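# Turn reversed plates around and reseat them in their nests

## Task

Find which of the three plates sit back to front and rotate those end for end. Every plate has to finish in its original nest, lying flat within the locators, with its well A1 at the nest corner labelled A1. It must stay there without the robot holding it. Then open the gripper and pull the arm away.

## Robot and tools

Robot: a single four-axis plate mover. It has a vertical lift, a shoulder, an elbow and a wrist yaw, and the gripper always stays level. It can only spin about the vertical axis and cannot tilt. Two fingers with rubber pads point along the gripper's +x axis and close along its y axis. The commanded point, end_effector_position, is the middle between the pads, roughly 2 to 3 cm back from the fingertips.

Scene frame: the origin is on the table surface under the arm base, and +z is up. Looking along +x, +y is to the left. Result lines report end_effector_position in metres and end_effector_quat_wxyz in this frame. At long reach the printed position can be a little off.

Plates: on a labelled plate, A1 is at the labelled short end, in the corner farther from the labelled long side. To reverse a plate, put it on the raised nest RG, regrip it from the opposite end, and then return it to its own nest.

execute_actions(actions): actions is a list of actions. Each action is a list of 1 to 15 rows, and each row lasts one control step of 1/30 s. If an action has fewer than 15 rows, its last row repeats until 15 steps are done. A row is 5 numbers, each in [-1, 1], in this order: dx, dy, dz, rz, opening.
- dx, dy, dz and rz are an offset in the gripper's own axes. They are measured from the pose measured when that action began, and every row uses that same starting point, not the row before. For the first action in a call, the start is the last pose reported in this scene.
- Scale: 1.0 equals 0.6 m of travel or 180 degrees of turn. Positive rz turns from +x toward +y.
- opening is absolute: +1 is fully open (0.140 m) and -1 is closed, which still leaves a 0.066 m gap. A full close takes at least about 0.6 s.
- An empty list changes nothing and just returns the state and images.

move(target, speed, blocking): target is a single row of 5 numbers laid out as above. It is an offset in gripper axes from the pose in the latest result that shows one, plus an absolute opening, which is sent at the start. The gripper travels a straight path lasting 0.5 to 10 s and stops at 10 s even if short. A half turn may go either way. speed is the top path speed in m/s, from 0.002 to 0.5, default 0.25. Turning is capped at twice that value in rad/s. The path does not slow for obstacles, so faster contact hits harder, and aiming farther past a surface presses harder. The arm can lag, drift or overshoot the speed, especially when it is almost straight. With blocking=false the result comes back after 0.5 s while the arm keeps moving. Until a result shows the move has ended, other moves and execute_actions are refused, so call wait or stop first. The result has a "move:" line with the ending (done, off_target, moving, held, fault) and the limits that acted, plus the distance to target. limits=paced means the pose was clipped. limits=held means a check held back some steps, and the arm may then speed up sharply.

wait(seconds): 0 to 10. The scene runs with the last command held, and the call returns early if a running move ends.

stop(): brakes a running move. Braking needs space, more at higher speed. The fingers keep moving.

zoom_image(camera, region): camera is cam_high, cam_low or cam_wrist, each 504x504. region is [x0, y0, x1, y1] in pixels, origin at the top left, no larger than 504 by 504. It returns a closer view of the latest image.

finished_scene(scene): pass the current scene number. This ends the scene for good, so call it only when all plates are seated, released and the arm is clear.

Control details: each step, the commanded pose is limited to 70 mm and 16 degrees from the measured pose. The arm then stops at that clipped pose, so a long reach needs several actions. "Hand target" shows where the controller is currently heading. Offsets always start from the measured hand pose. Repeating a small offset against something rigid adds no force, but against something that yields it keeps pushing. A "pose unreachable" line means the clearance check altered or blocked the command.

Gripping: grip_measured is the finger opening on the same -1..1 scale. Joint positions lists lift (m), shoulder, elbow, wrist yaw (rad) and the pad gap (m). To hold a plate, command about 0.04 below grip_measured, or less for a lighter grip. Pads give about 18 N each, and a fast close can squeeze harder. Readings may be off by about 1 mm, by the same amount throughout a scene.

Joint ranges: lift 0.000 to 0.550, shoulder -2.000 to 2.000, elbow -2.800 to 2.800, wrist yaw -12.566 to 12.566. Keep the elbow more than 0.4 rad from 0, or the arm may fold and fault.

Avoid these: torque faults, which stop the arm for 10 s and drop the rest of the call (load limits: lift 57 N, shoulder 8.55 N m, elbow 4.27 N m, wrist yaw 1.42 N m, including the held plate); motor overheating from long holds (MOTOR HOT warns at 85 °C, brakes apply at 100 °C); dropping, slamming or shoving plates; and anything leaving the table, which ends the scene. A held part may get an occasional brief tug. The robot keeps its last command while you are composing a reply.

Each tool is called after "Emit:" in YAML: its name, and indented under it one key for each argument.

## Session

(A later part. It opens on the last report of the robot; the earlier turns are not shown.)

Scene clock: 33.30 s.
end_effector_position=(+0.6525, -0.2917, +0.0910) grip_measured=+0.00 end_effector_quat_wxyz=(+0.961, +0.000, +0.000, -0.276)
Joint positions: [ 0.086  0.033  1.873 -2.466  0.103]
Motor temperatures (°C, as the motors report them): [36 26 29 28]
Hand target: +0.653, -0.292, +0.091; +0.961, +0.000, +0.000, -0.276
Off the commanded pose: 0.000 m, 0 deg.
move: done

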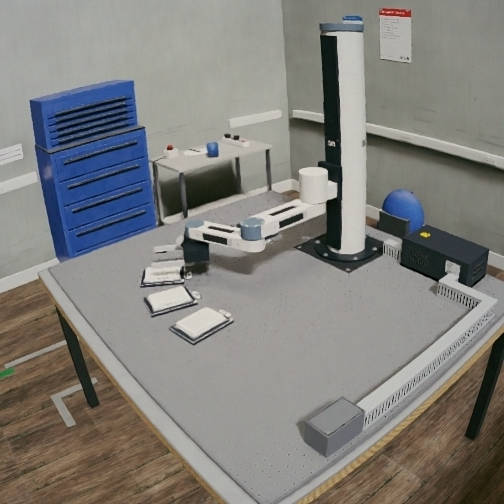

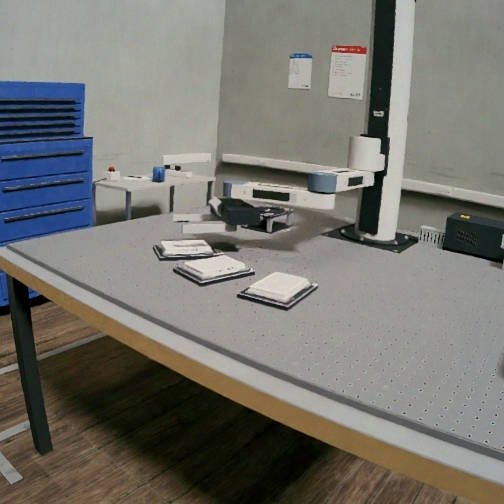

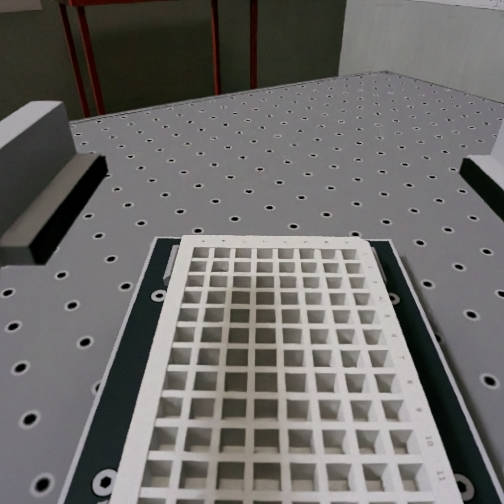

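Emit:
move:
  target: [0, 0, -0.1, 0, -0.35]
  speed: 0.1

Emit:
execute_actions:
  actions:
    - [[0,0,0,0,-0.4],[0,0,0,0,-0.42],[0,0,0,0,-0.44],[0,0,0,0,-0.46],[0,0,0,0,-0.48],[0,0,0,0,-0.5],[0,0,0,0,-0.52],[0,0,0,0,-0.53]]

Emit:
move:
  target: [0, 0, 0.13, 0, -0.53]
  speed: 0.15

Scene clock: 34.47 s.
end_effector_position=(+0.6525, -0.2917, +0.0310) grip_measured=-0.35 end_effector_quat_wxyz=(+0.961, +0.000, +0.000, -0.276)
Joint positions: [ 0.026  0.033  1.873 -2.466  0.09 ]
Motor temperatures (°C, as the motors report them): [36 26 29 28]
Hand target: +0.652, -0.292, +0.031; +0.961, +0.000, +0.000, -0.276
Off the commanded pose: 0.000 m, 0 deg.
move: done

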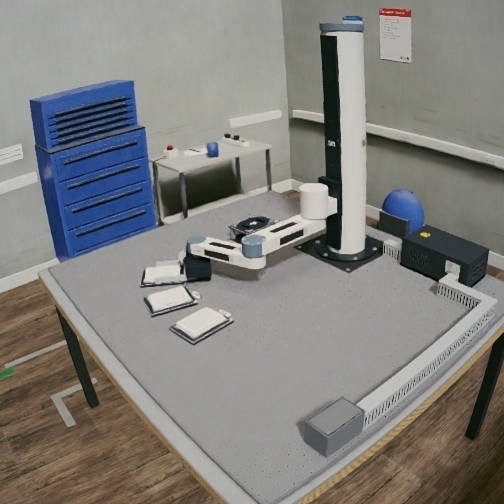

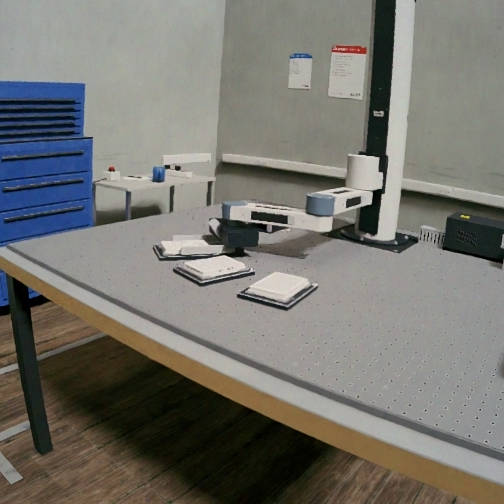

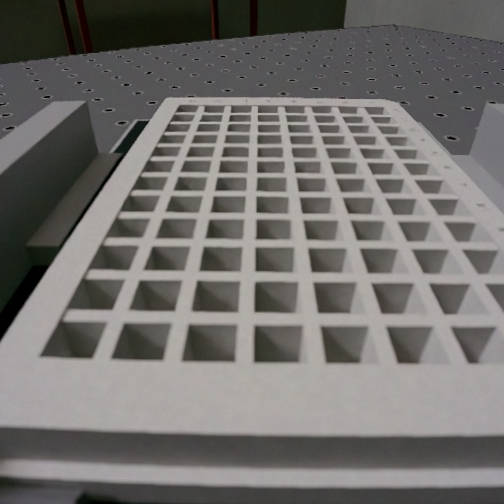

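Scene clock: 34.97 s.
end_effector_position=(+0.6525, -0.2917, +0.0310) grip_measured=-0.48 end_effector_quat_wxyz=(+0.961, +0.000, +0.000, -0.276)
Joint positions: [ 0.026  0.033  1.873 -2.466  0.085]
Motor temperatures (°C, as the motors report them): [36 26 29 28]
Hand target: +0.652, -0.292, +0.031; +0.961, +0.000, +0.000, -0.276
Off the commanded pose: 0.000 m, 0 deg.

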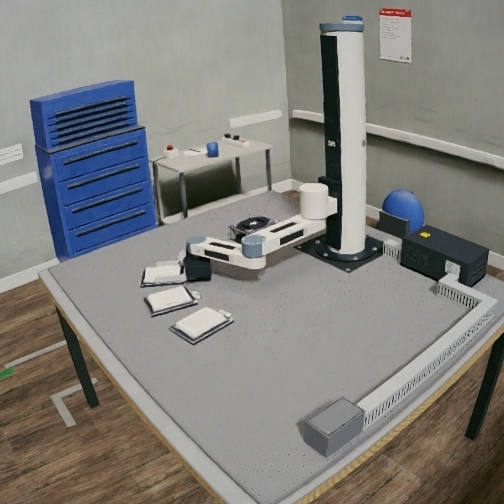

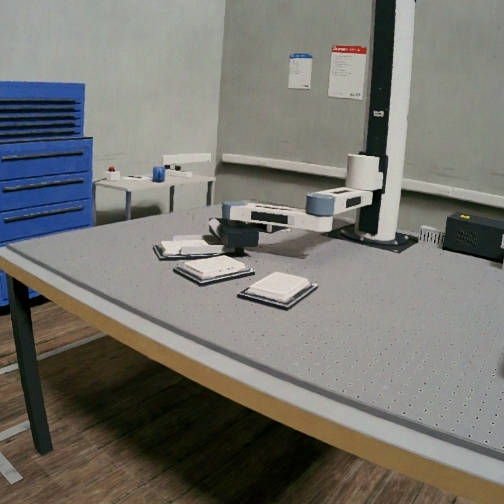

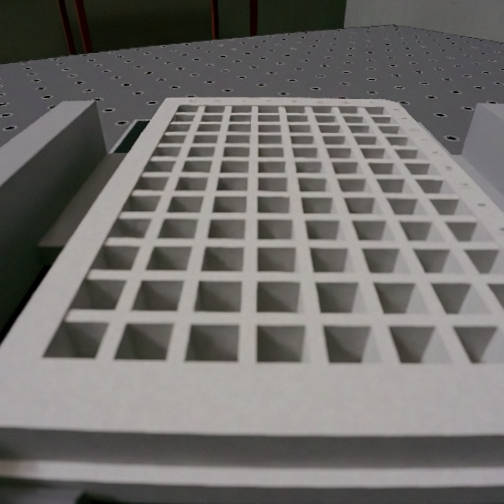

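Scene clock: 35.83 s.
end_effector_position=(+0.6525, -0.2917, +0.1090) grip_measured=-0.48 end_effector_quat_wxyz=(+0.961, +0.000, +0.000, -0.276)
Joint positions: [ 0.104  0.033  1.873 -2.466  0.085]
Motor temperatures (°C, as the motors report them): [36 26 29 28]
Hand target: +0.652, -0.292, +0.109; +0.961, +0.000, +0.000, -0.276
Off the commanded pose: 0.000 m, 0 deg.
move: done

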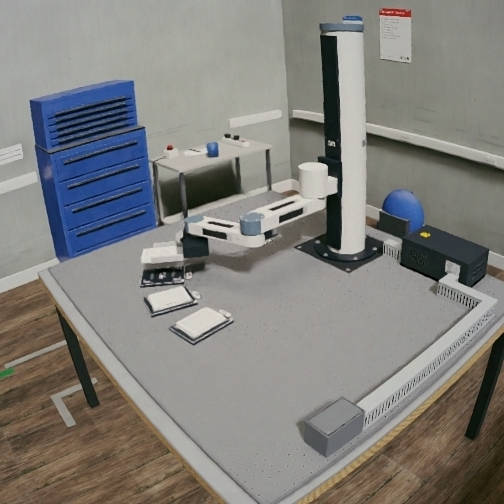

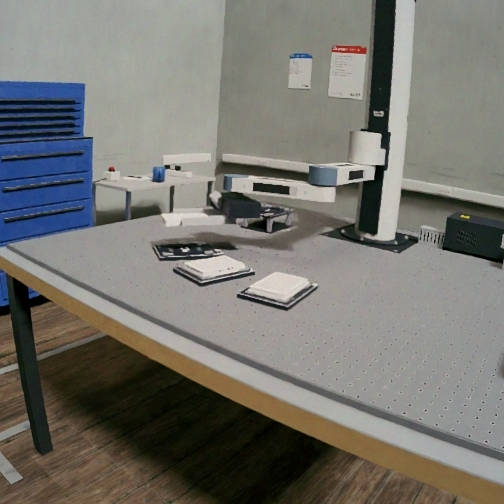

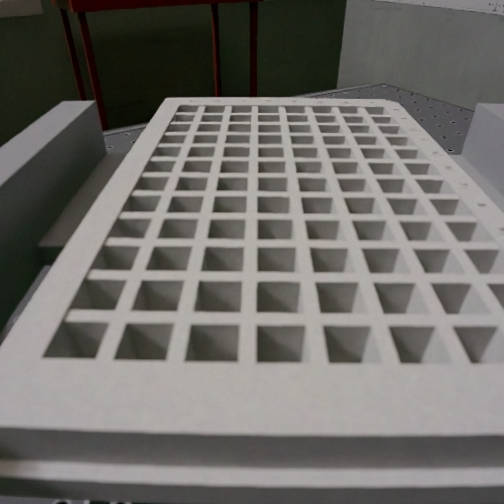

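Emit:
move:
  target: [-0.6066, -0.4611, 0, -0.7942, -0.53]
  speed: 0.4

Scene clock: 39.43 s.
end_effector_position=(+0.1971, -0.3329, +0.1090) grip_measured=-0.48 end_effector_quat_wxyz=(-0.043, -0.000, -0.000, +0.999)
Joint positions: [ 0.104 -0.374  1.519 -4.2    0.085]
Motor temperatures (°C, as the motors report them): [36 26 29 28]
Hand target: +0.197, -0.333, +0.109; -0.043, -0.000, -0.000, +0.999
Off the commanded pose: 0.000 m, 0 deg.
move: done

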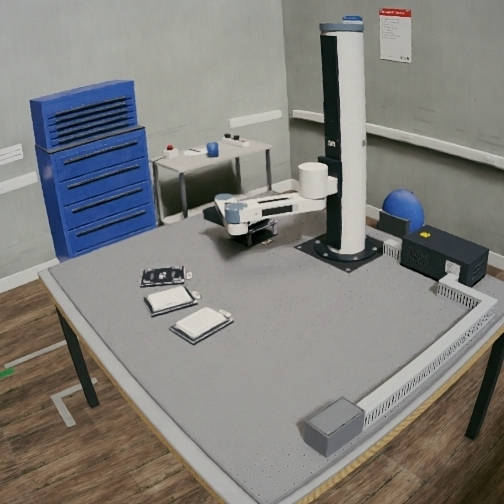

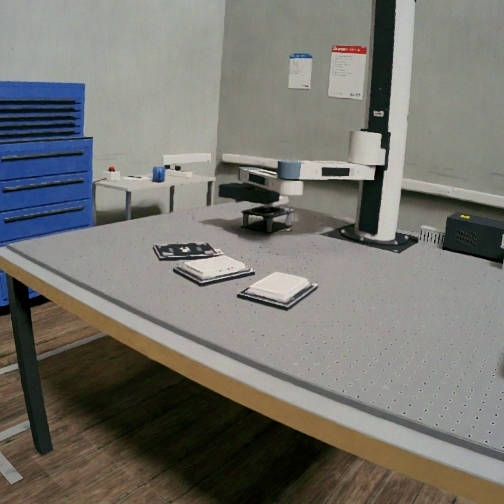

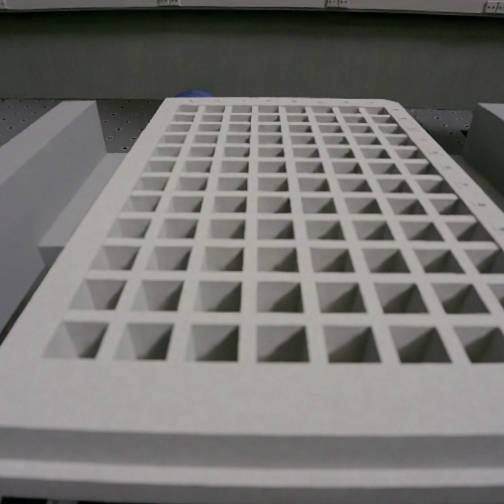

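Lower to 0.080.

Emit:
move:
  target: [0, 0, -0.0483, 0, -0.53]
  speed: 0.03

Emit:
zoom_image:
  camera: "cam_low"
  region: [200, 170, 320, 250]

Scene clock: 40.77 s.
end_effector_position=(+0.1973, -0.3328, +0.0800) grip_measured=-0.48 end_effector_quat_wxyz=(-0.043, -0.000, -0.000, +0.999)
Joint positions: [ 0.075 -0.373  1.519 -4.201  0.085]
Motor temperatures (°C, as the motors report them): [36 26 29 28]
Hand target: +0.197, -0.333, +0.080; -0.043, -0.000, -0.000, +0.999
Off the commanded pose: 0.000 m, 0 deg.
move: done

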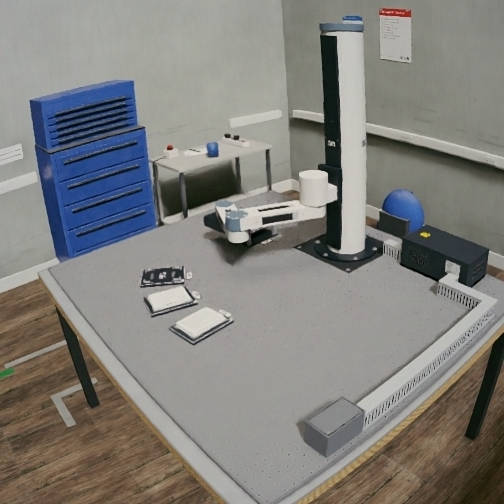

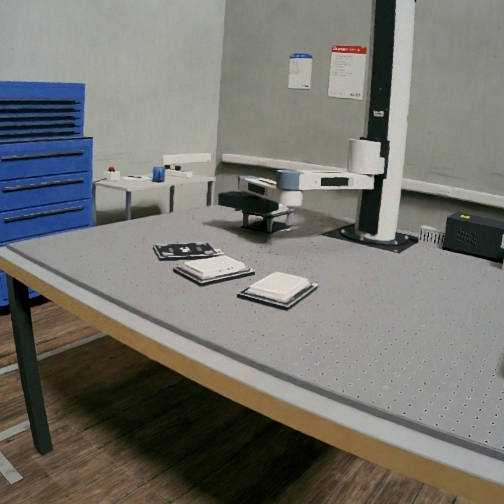

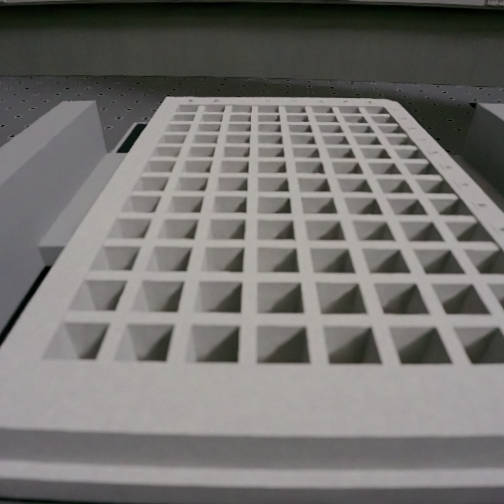

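Region (200, 170, 320, 250) of cam_low's 504x504 image, scaled by 4.200, with more detail than that image has.

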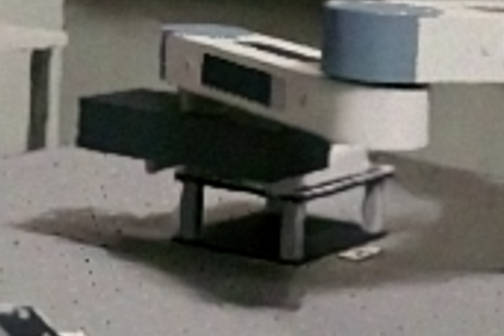

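Emit:
execute_actions:
  actions:
    - [[-0.0008,0,-0.0015,0,-0.53]]
    - [[0,0,0,0,-0.45],[0,0,0,0,-0.4],[0,0,0,0,-0.3],[0,0,0,0,0]]
    - [[0,0,0.099,0,0]]
    - [[0,0,0,0,0]]

Scene clock: 42.90 s.
end_effector_position=(+0.1978, -0.3328, +0.1385) grip_measured=+0.00 end_effector_quat_wxyz=(-0.043, -0.000, -0.000, +0.999)
Joint positions: [ 0.133 -0.372  1.52  -4.202  0.103]
Motor temperatures (°C, as the motors report them): [36 26 29 28]
Hand target: +0.198, -0.333, +0.138; -0.043, -0.000, -0.000, +0.999
Off the commanded pose: 0.000 m, 0 deg.

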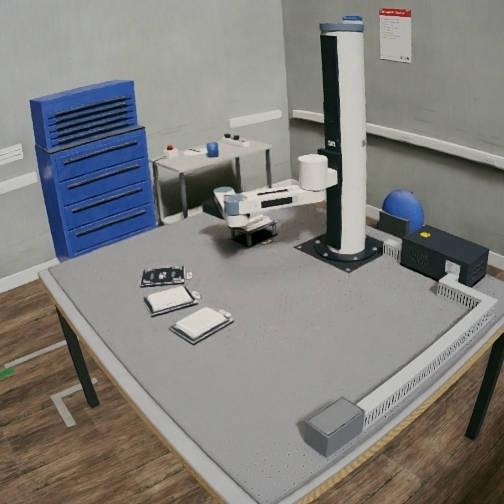

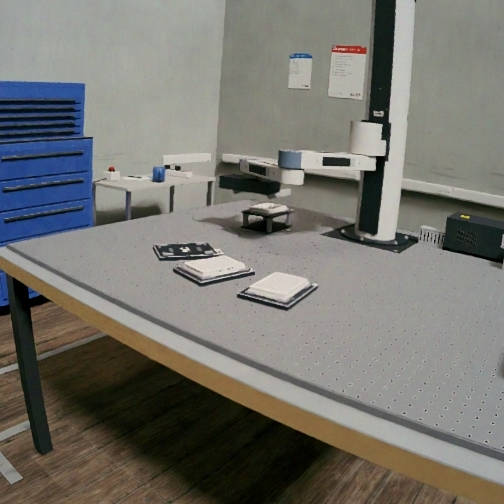

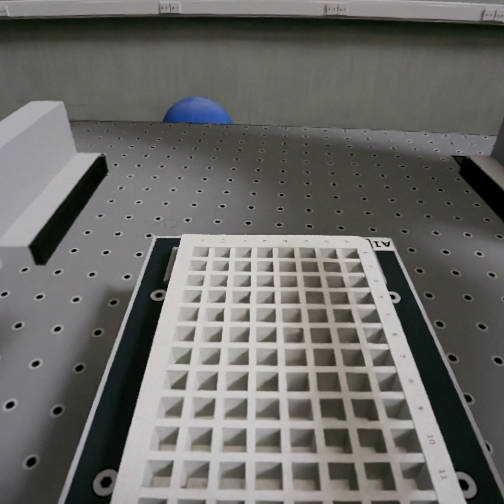

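Emit:
move:
  target: [0, 0, 0, -0.995, 0]
  speed: 0.5

Emit:
move:
  target: [0, 0, 0, -0.005, 0]

Scene clock: 47.83 s.
end_effector_position=(+0.1978, -0.3328, +0.1385) grip_measured=+0.00 end_effector_quat_wxyz=(+0.999, -0.000, -0.000, +0.051)
Joint positions: [ 0.134 -1.18   1.556 -6.557  0.103]
Motor temperatures (°C, as the motors report them): [36 26 29 28]
Hand target: +0.198, -0.333, +0.138; +0.999, -0.000, -0.000, +0.051
Off the commanded pose: 0.000 m, 0 deg.
move: done

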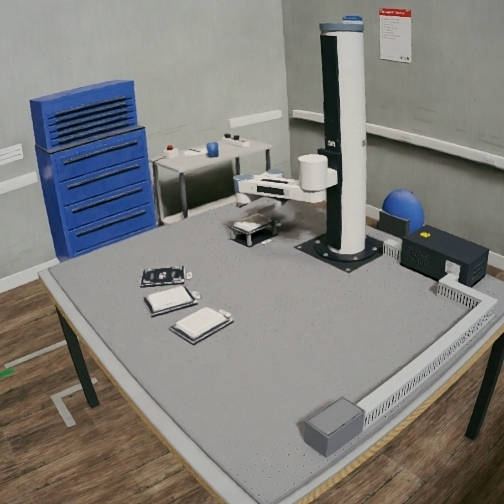

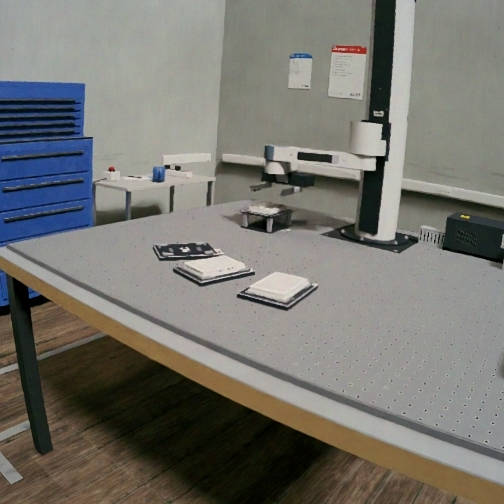

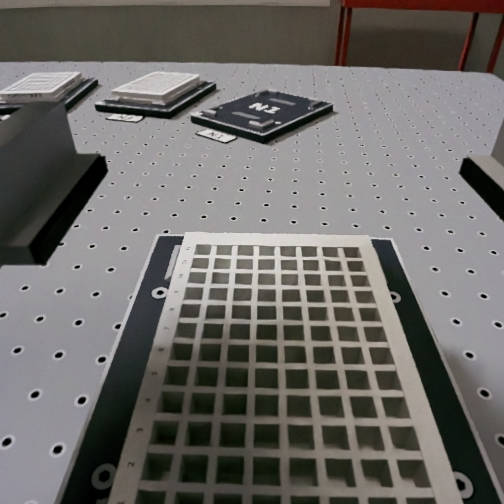

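Scene clock: 48.53 s.
end_effector_position=(+0.1977, -0.3328, +0.1385) grip_measured=+0.00 end_effector_quat_wxyz=(+0.999, -0.000, -0.000, +0.044)
Joint positions: [ 0.134 -1.178  1.546 -6.564  0.103]
Motor temperatures (°C, as the motors report them): [36 26 29 28]
Hand target: +0.198, -0.333, +0.139; +0.999, -0.000, -0.000, +0.043
Off the commanded pose: 0.000 m, 0 deg.
move: done

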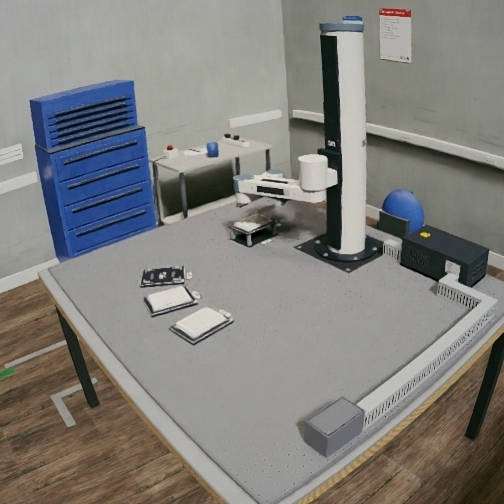

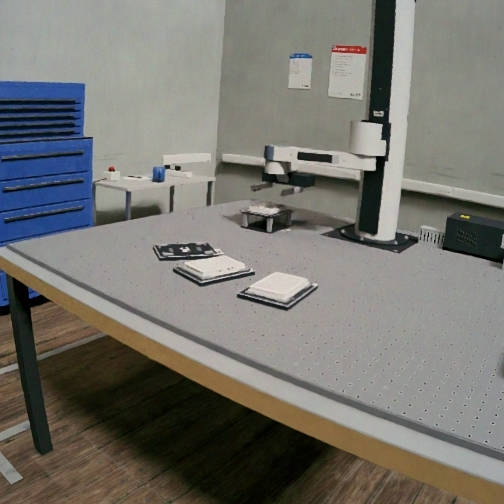

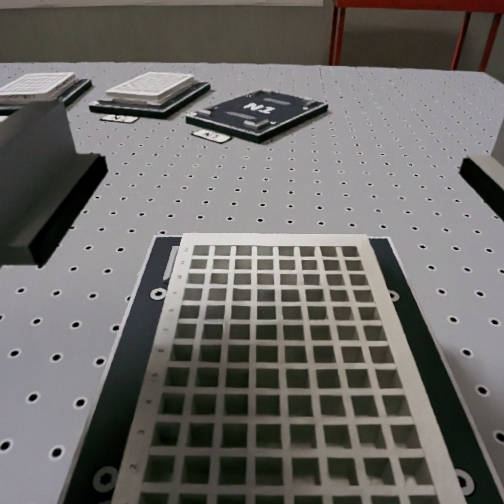

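Emit:
move:
  target: [0.0013, 0, -0.0995, 0, -0.35]
  speed: 0.1

Scene clock: 49.63 s.
end_effector_position=(+0.1984, -0.3327, +0.0787) grip_measured=-0.35 end_effector_quat_wxyz=(+0.999, -0.000, -0.000, +0.044)
Joint positions: [ 0.074 -1.175  1.544 -6.564  0.09 ]
Motor temperatures (°C, as the motors report them): [36 26 29 28]
Hand target: +0.198, -0.333, +0.079; +0.999, -0.000, -0.000, +0.044
Off the commanded pose: 0.000 m, 0 deg.
move: done

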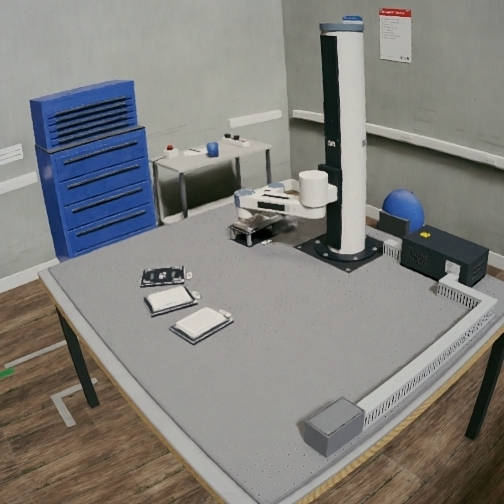

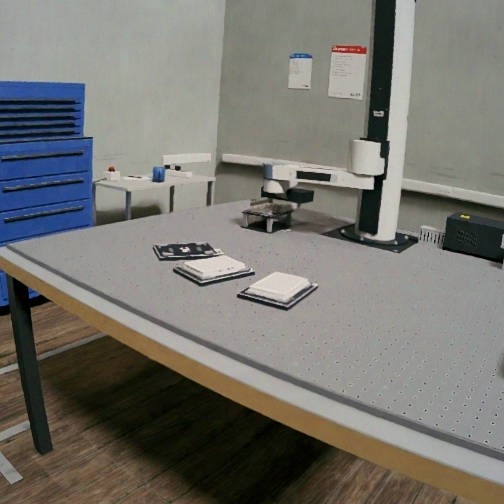

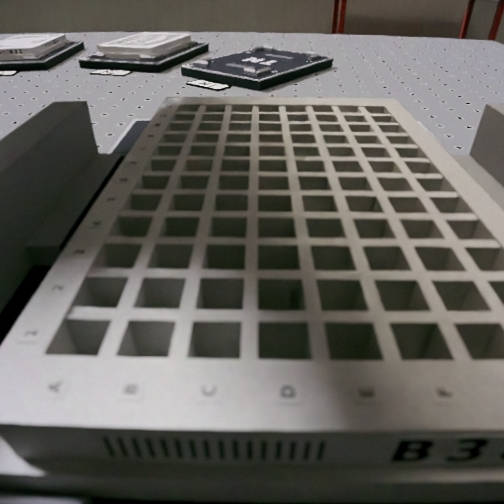

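Emit:
execute_actions:
  actions:
    - [[0.0008,-0.0005,0.0005,0,-0.38]]
    - [[0,0,0,0,-0.4],[0,0,0,0,-0.42],[0,0,0,0,-0.44],[0,0,0,0,-0.46],[0,0,0,0,-0.48],[0,0,0,0,-0.5],[0,0,0,0,-0.52],[0,0,0,0,-0.53]]

Emit:
move:
  target: [0, 0, 0.05, 0, -0.53]
  speed: 0.1

Scene clock: 50.83 s.
end_effector_position=(+0.1989, -0.3329, +0.0790) grip_measured=-0.48 end_effector_quat_wxyz=(+0.999, -0.000, -0.000, +0.044)
Joint positions: [ 0.074 -1.174  1.545 -6.566  0.085]
Motor temperatures (°C, as the motors report them): [36 26 29 28]
Hand target: +0.199, -0.333, +0.079; +0.999, -0.000, -0.000, +0.044
Off the commanded pose: 0.000 m, 0 deg.

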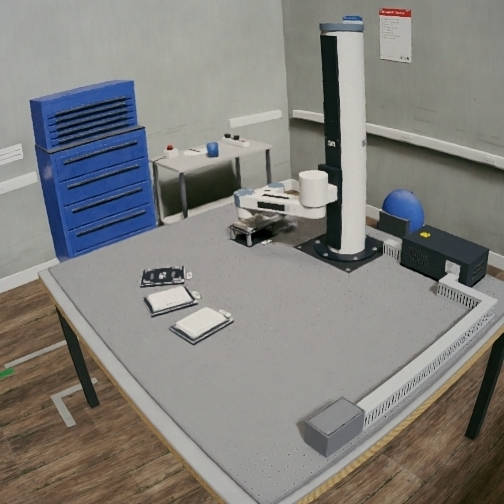

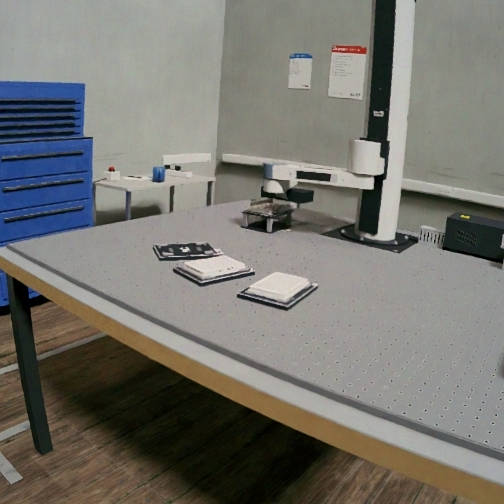

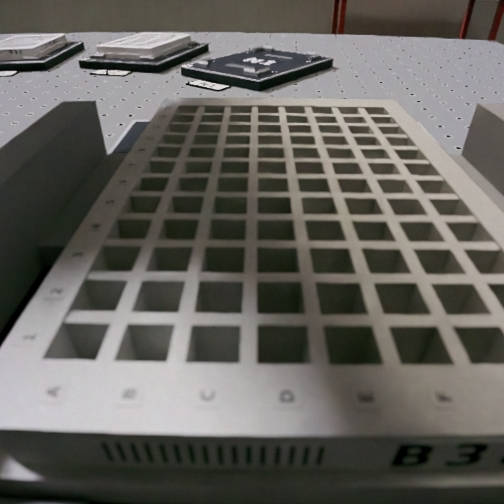

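Scene clock: 51.53 s.
end_effector_position=(+0.1989, -0.3329, +0.1091) grip_measured=-0.48 end_effector_quat_wxyz=(+0.999, -0.000, -0.000, +0.044)
Joint positions: [ 0.104 -1.174  1.545 -6.566  0.085]
Motor temperatures (°C, as the motors report them): [36 26 29 28]
Hand target: +0.199, -0.333, +0.109; +0.999, -0.000, -0.000, +0.044
Off the commanded pose: 0.000 m, 0 deg.
move: done

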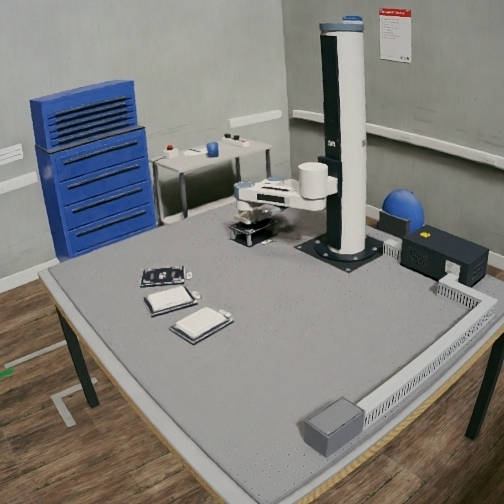

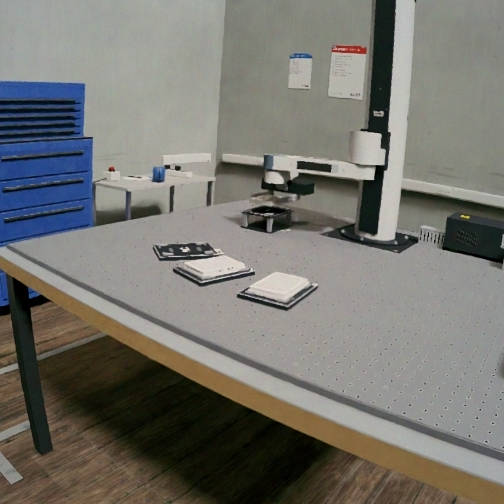

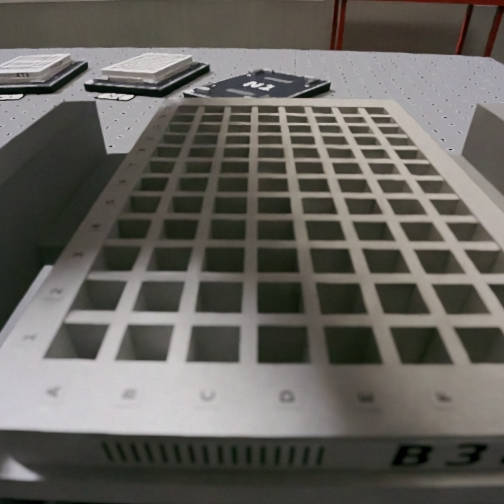

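Emit:
move:
  target: [0.7591, 0.0018, 0, -0.2063, -0.53]
  speed: 0.4

Scene clock: 53.43 s.
end_effector_position=(+0.6523, -0.2918, +0.1091) grip_measured=-0.48 end_effector_quat_wxyz=(+0.961, -0.000, -0.000, -0.276)
Joint positions: [ 0.104  0.033  1.872 -8.749  0.085]
Motor temperatures (°C, as the motors report them): [36 26 29 28]
Hand target: +0.652, -0.292, +0.109; +0.961, -0.000, -0.000, -0.277
Off the commanded pose: 0.000 m, 0 deg.
move: done; limits=paced

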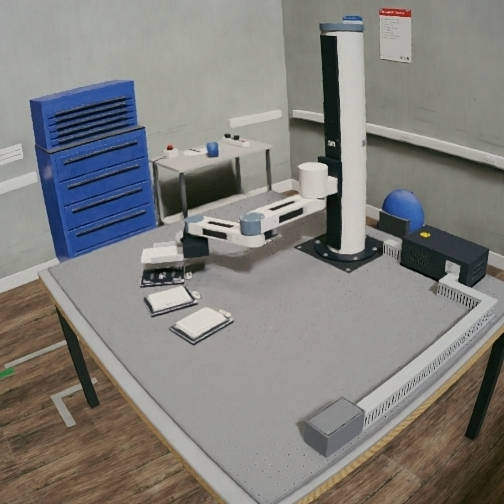

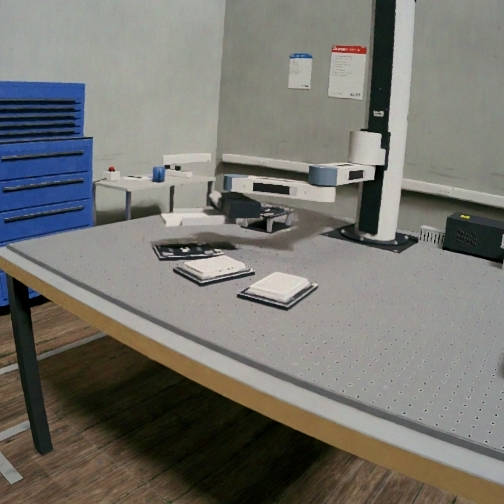

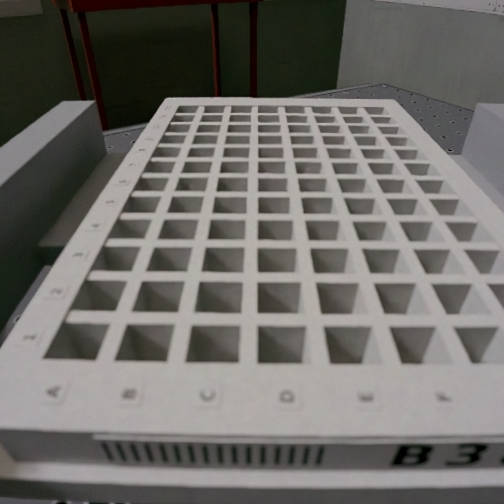

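Emit:
move:
  target: [0.0003, 0.0003, -0.115, 0, -0.53]
  speed: 0.15

Emit:
move:
  target: [0, 0, -0.014, 0, -0.53]
  speed: 0.015

Emit:
execute_actions:
  actions:
    - [[0,0,0,0,-0.45],[0,0,0,0,-0.4],[0,0,0,0,-0.3],[0,0,0,0,0]]
    - [[0,0,0.099,0,0]]
    - [[0,0,0,0,0]]

Scene clock: 54.47 s.
end_effector_position=(+0.6525, -0.2917, +0.0400) grip_measured=-0.48 end_effector_quat_wxyz=(+0.961, -0.000, -0.000, -0.276)
Joint positions: [ 0.035  0.033  1.873 -8.749  0.085]
Motor temperatures (°C, as the motors report them): [36 26 29 28]
Hand target: +0.653, -0.292, +0.040; +0.961, -0.000, -0.000, -0.276
Off the commanded pose: 0.000 m, 0 deg.
move: done

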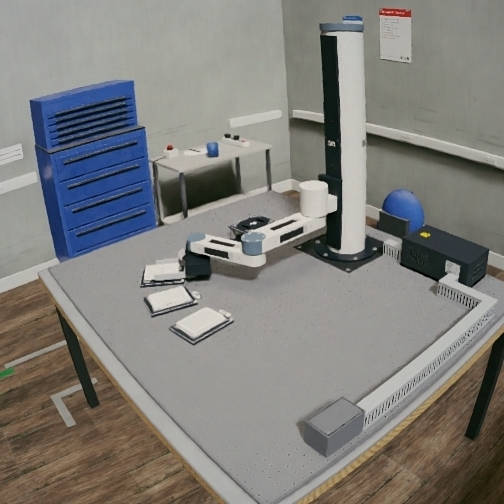

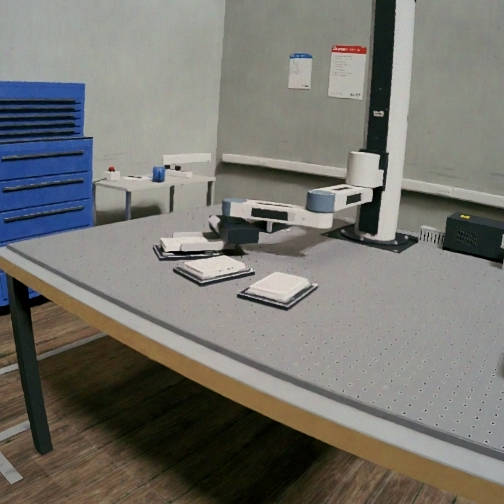

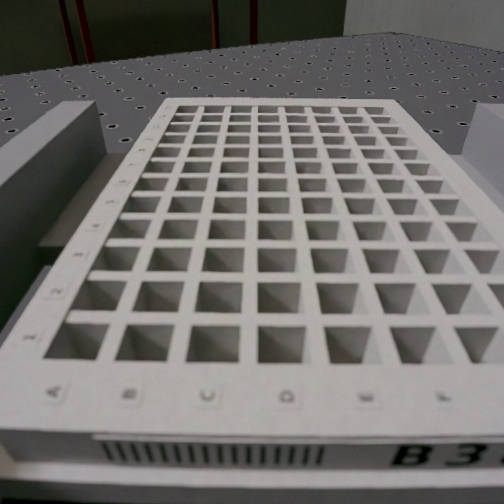

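Scene clock: 55.23 s.
end_effector_position=(+0.6525, -0.2917, +0.0315) grip_measured=-0.48 end_effector_quat_wxyz=(+0.961, -0.000, -0.000, -0.276)
Joint positions: [ 0.027  0.033  1.873 -8.749  0.085]
Motor temperatures (°C, as the motors report them): [36 26 29 28]
Hand target: +0.653, -0.292, +0.032; +0.961, -0.000, -0.000, -0.276
Off the commanded pose: 0.000 m, 0 deg.
move: done

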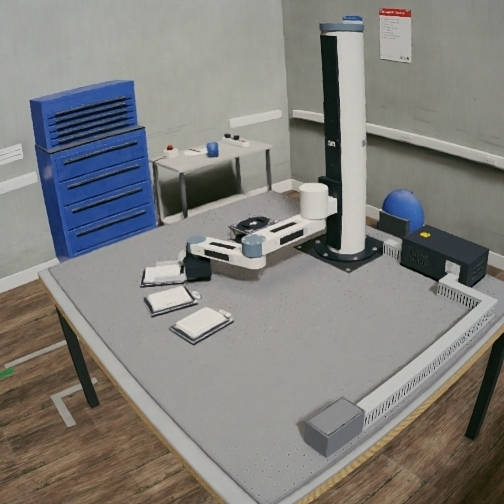

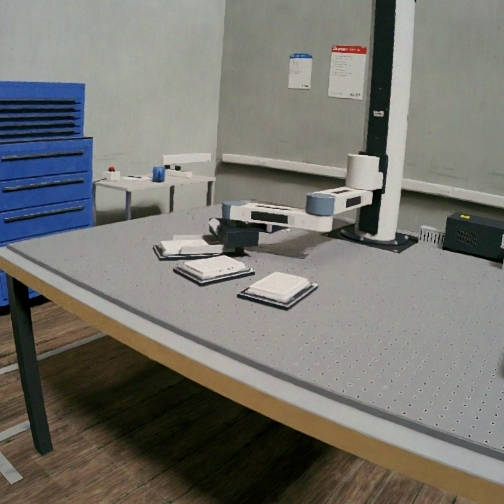

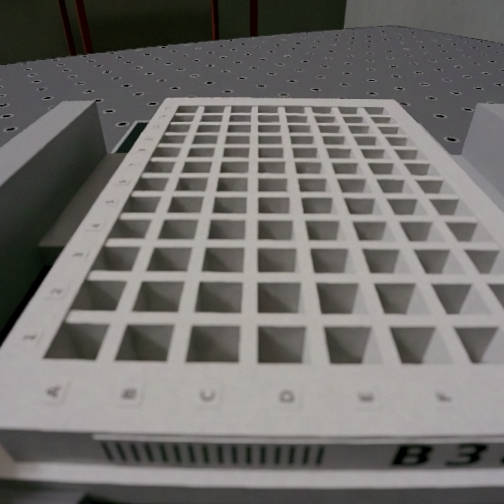

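Scene clock: 56.73 s.
end_effector_position=(+0.6526, -0.2917, +0.0910) grip_measured=+0.00 end_effector_quat_wxyz=(+0.961, -0.000, -0.000, -0.276)
Joint positions: [ 0.086  0.033  1.873 -8.749  0.103]
Motor temperatures (°C, as the motors report them): [36 26 29 28]
Hand target: +0.653, -0.292, +0.091; +0.961, -0.000, -0.000, -0.276
Off the commanded pose: 0.000 m, 0 deg.

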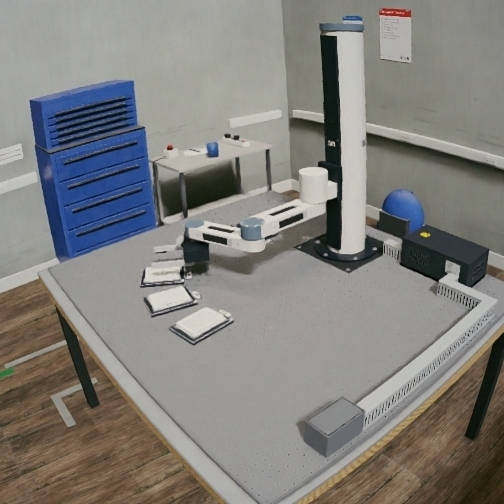

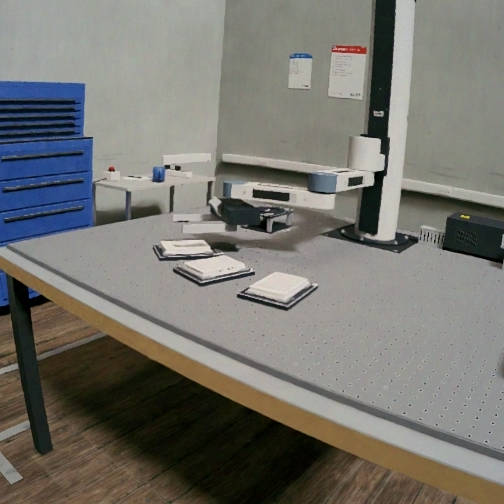

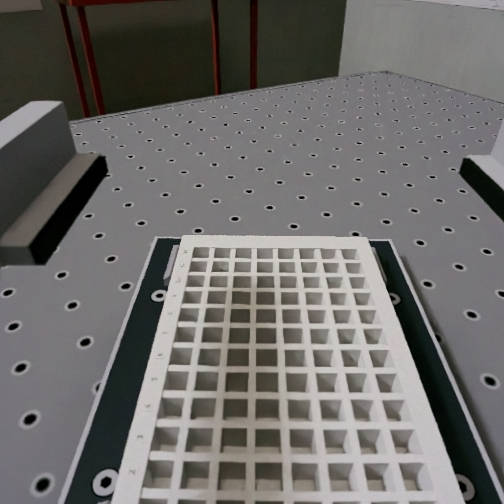

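Emit:
move:
  target: [-0.04, 0.275, 0, 0.089, 0]
  speed: 0.3

Scene clock: 57.80 s.
end_effector_position=(+0.7199, -0.1388, +0.0910) grip_measured=+0.00 end_effector_quat_wxyz=(+0.990, -0.000, -0.000, -0.139)
Joint positions: [ 0.086  0.33   1.892 -8.784  0.103]
Motor temperatures (°C, as the motors report them): [36 26 29 28]
Hand target: +0.720, -0.139, +0.091; +0.990, -0.000, -0.000, -0.140
Off the commanded pose: 0.000 m, 0 deg.
move: done

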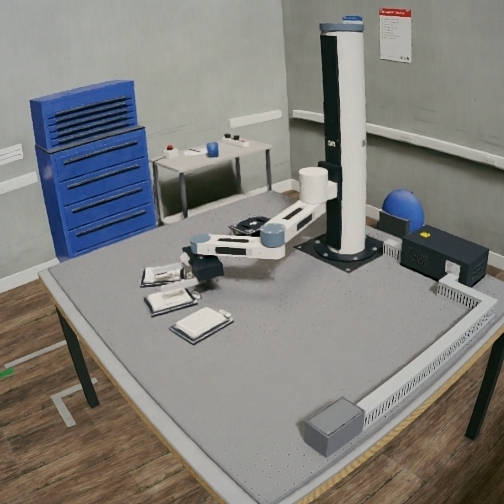

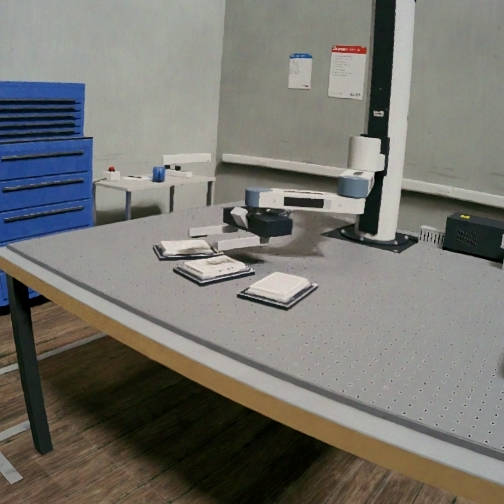

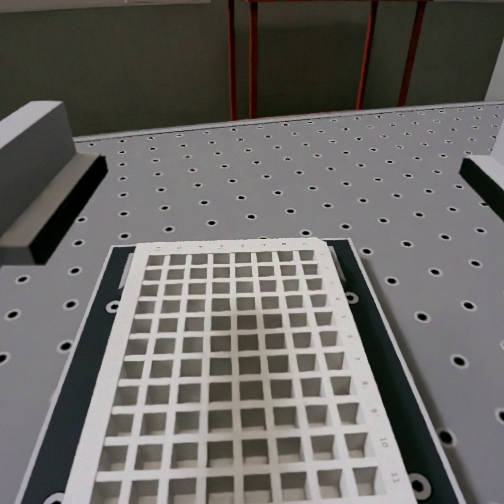

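Emit:
move:
  target: [-0.005, 0.0267, 0, 0.018, 0]
  speed: 0.15

Scene clock: 58.77 s.
end_effector_position=(+0.7214, -0.1226, +0.0910) grip_measured=+0.00 end_effector_quat_wxyz=(+0.994, -0.000, -0.000, -0.111)
Joint positions: [ 0.086  0.356  1.876 -8.739  0.103]
Motor temperatures (°C, as the motors report them): [36 26 29 28]
Hand target: +0.721, -0.123, +0.091; +0.994, -0.000, -0.000, -0.111
Off the commanded pose: 0.000 m, 0 deg.
move: done

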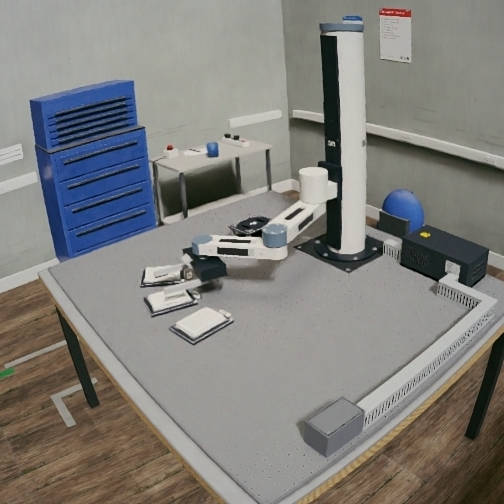

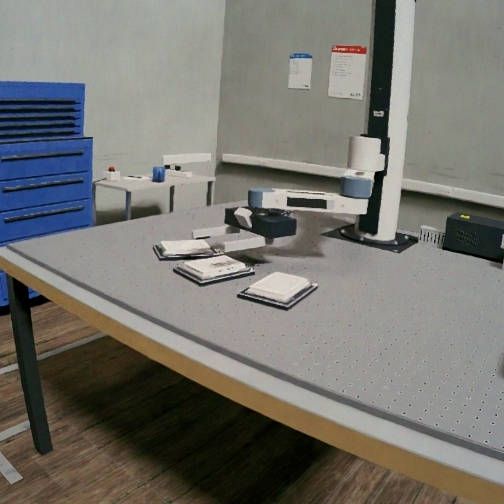

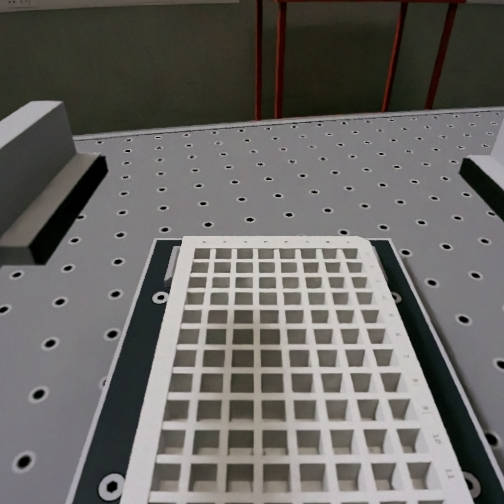

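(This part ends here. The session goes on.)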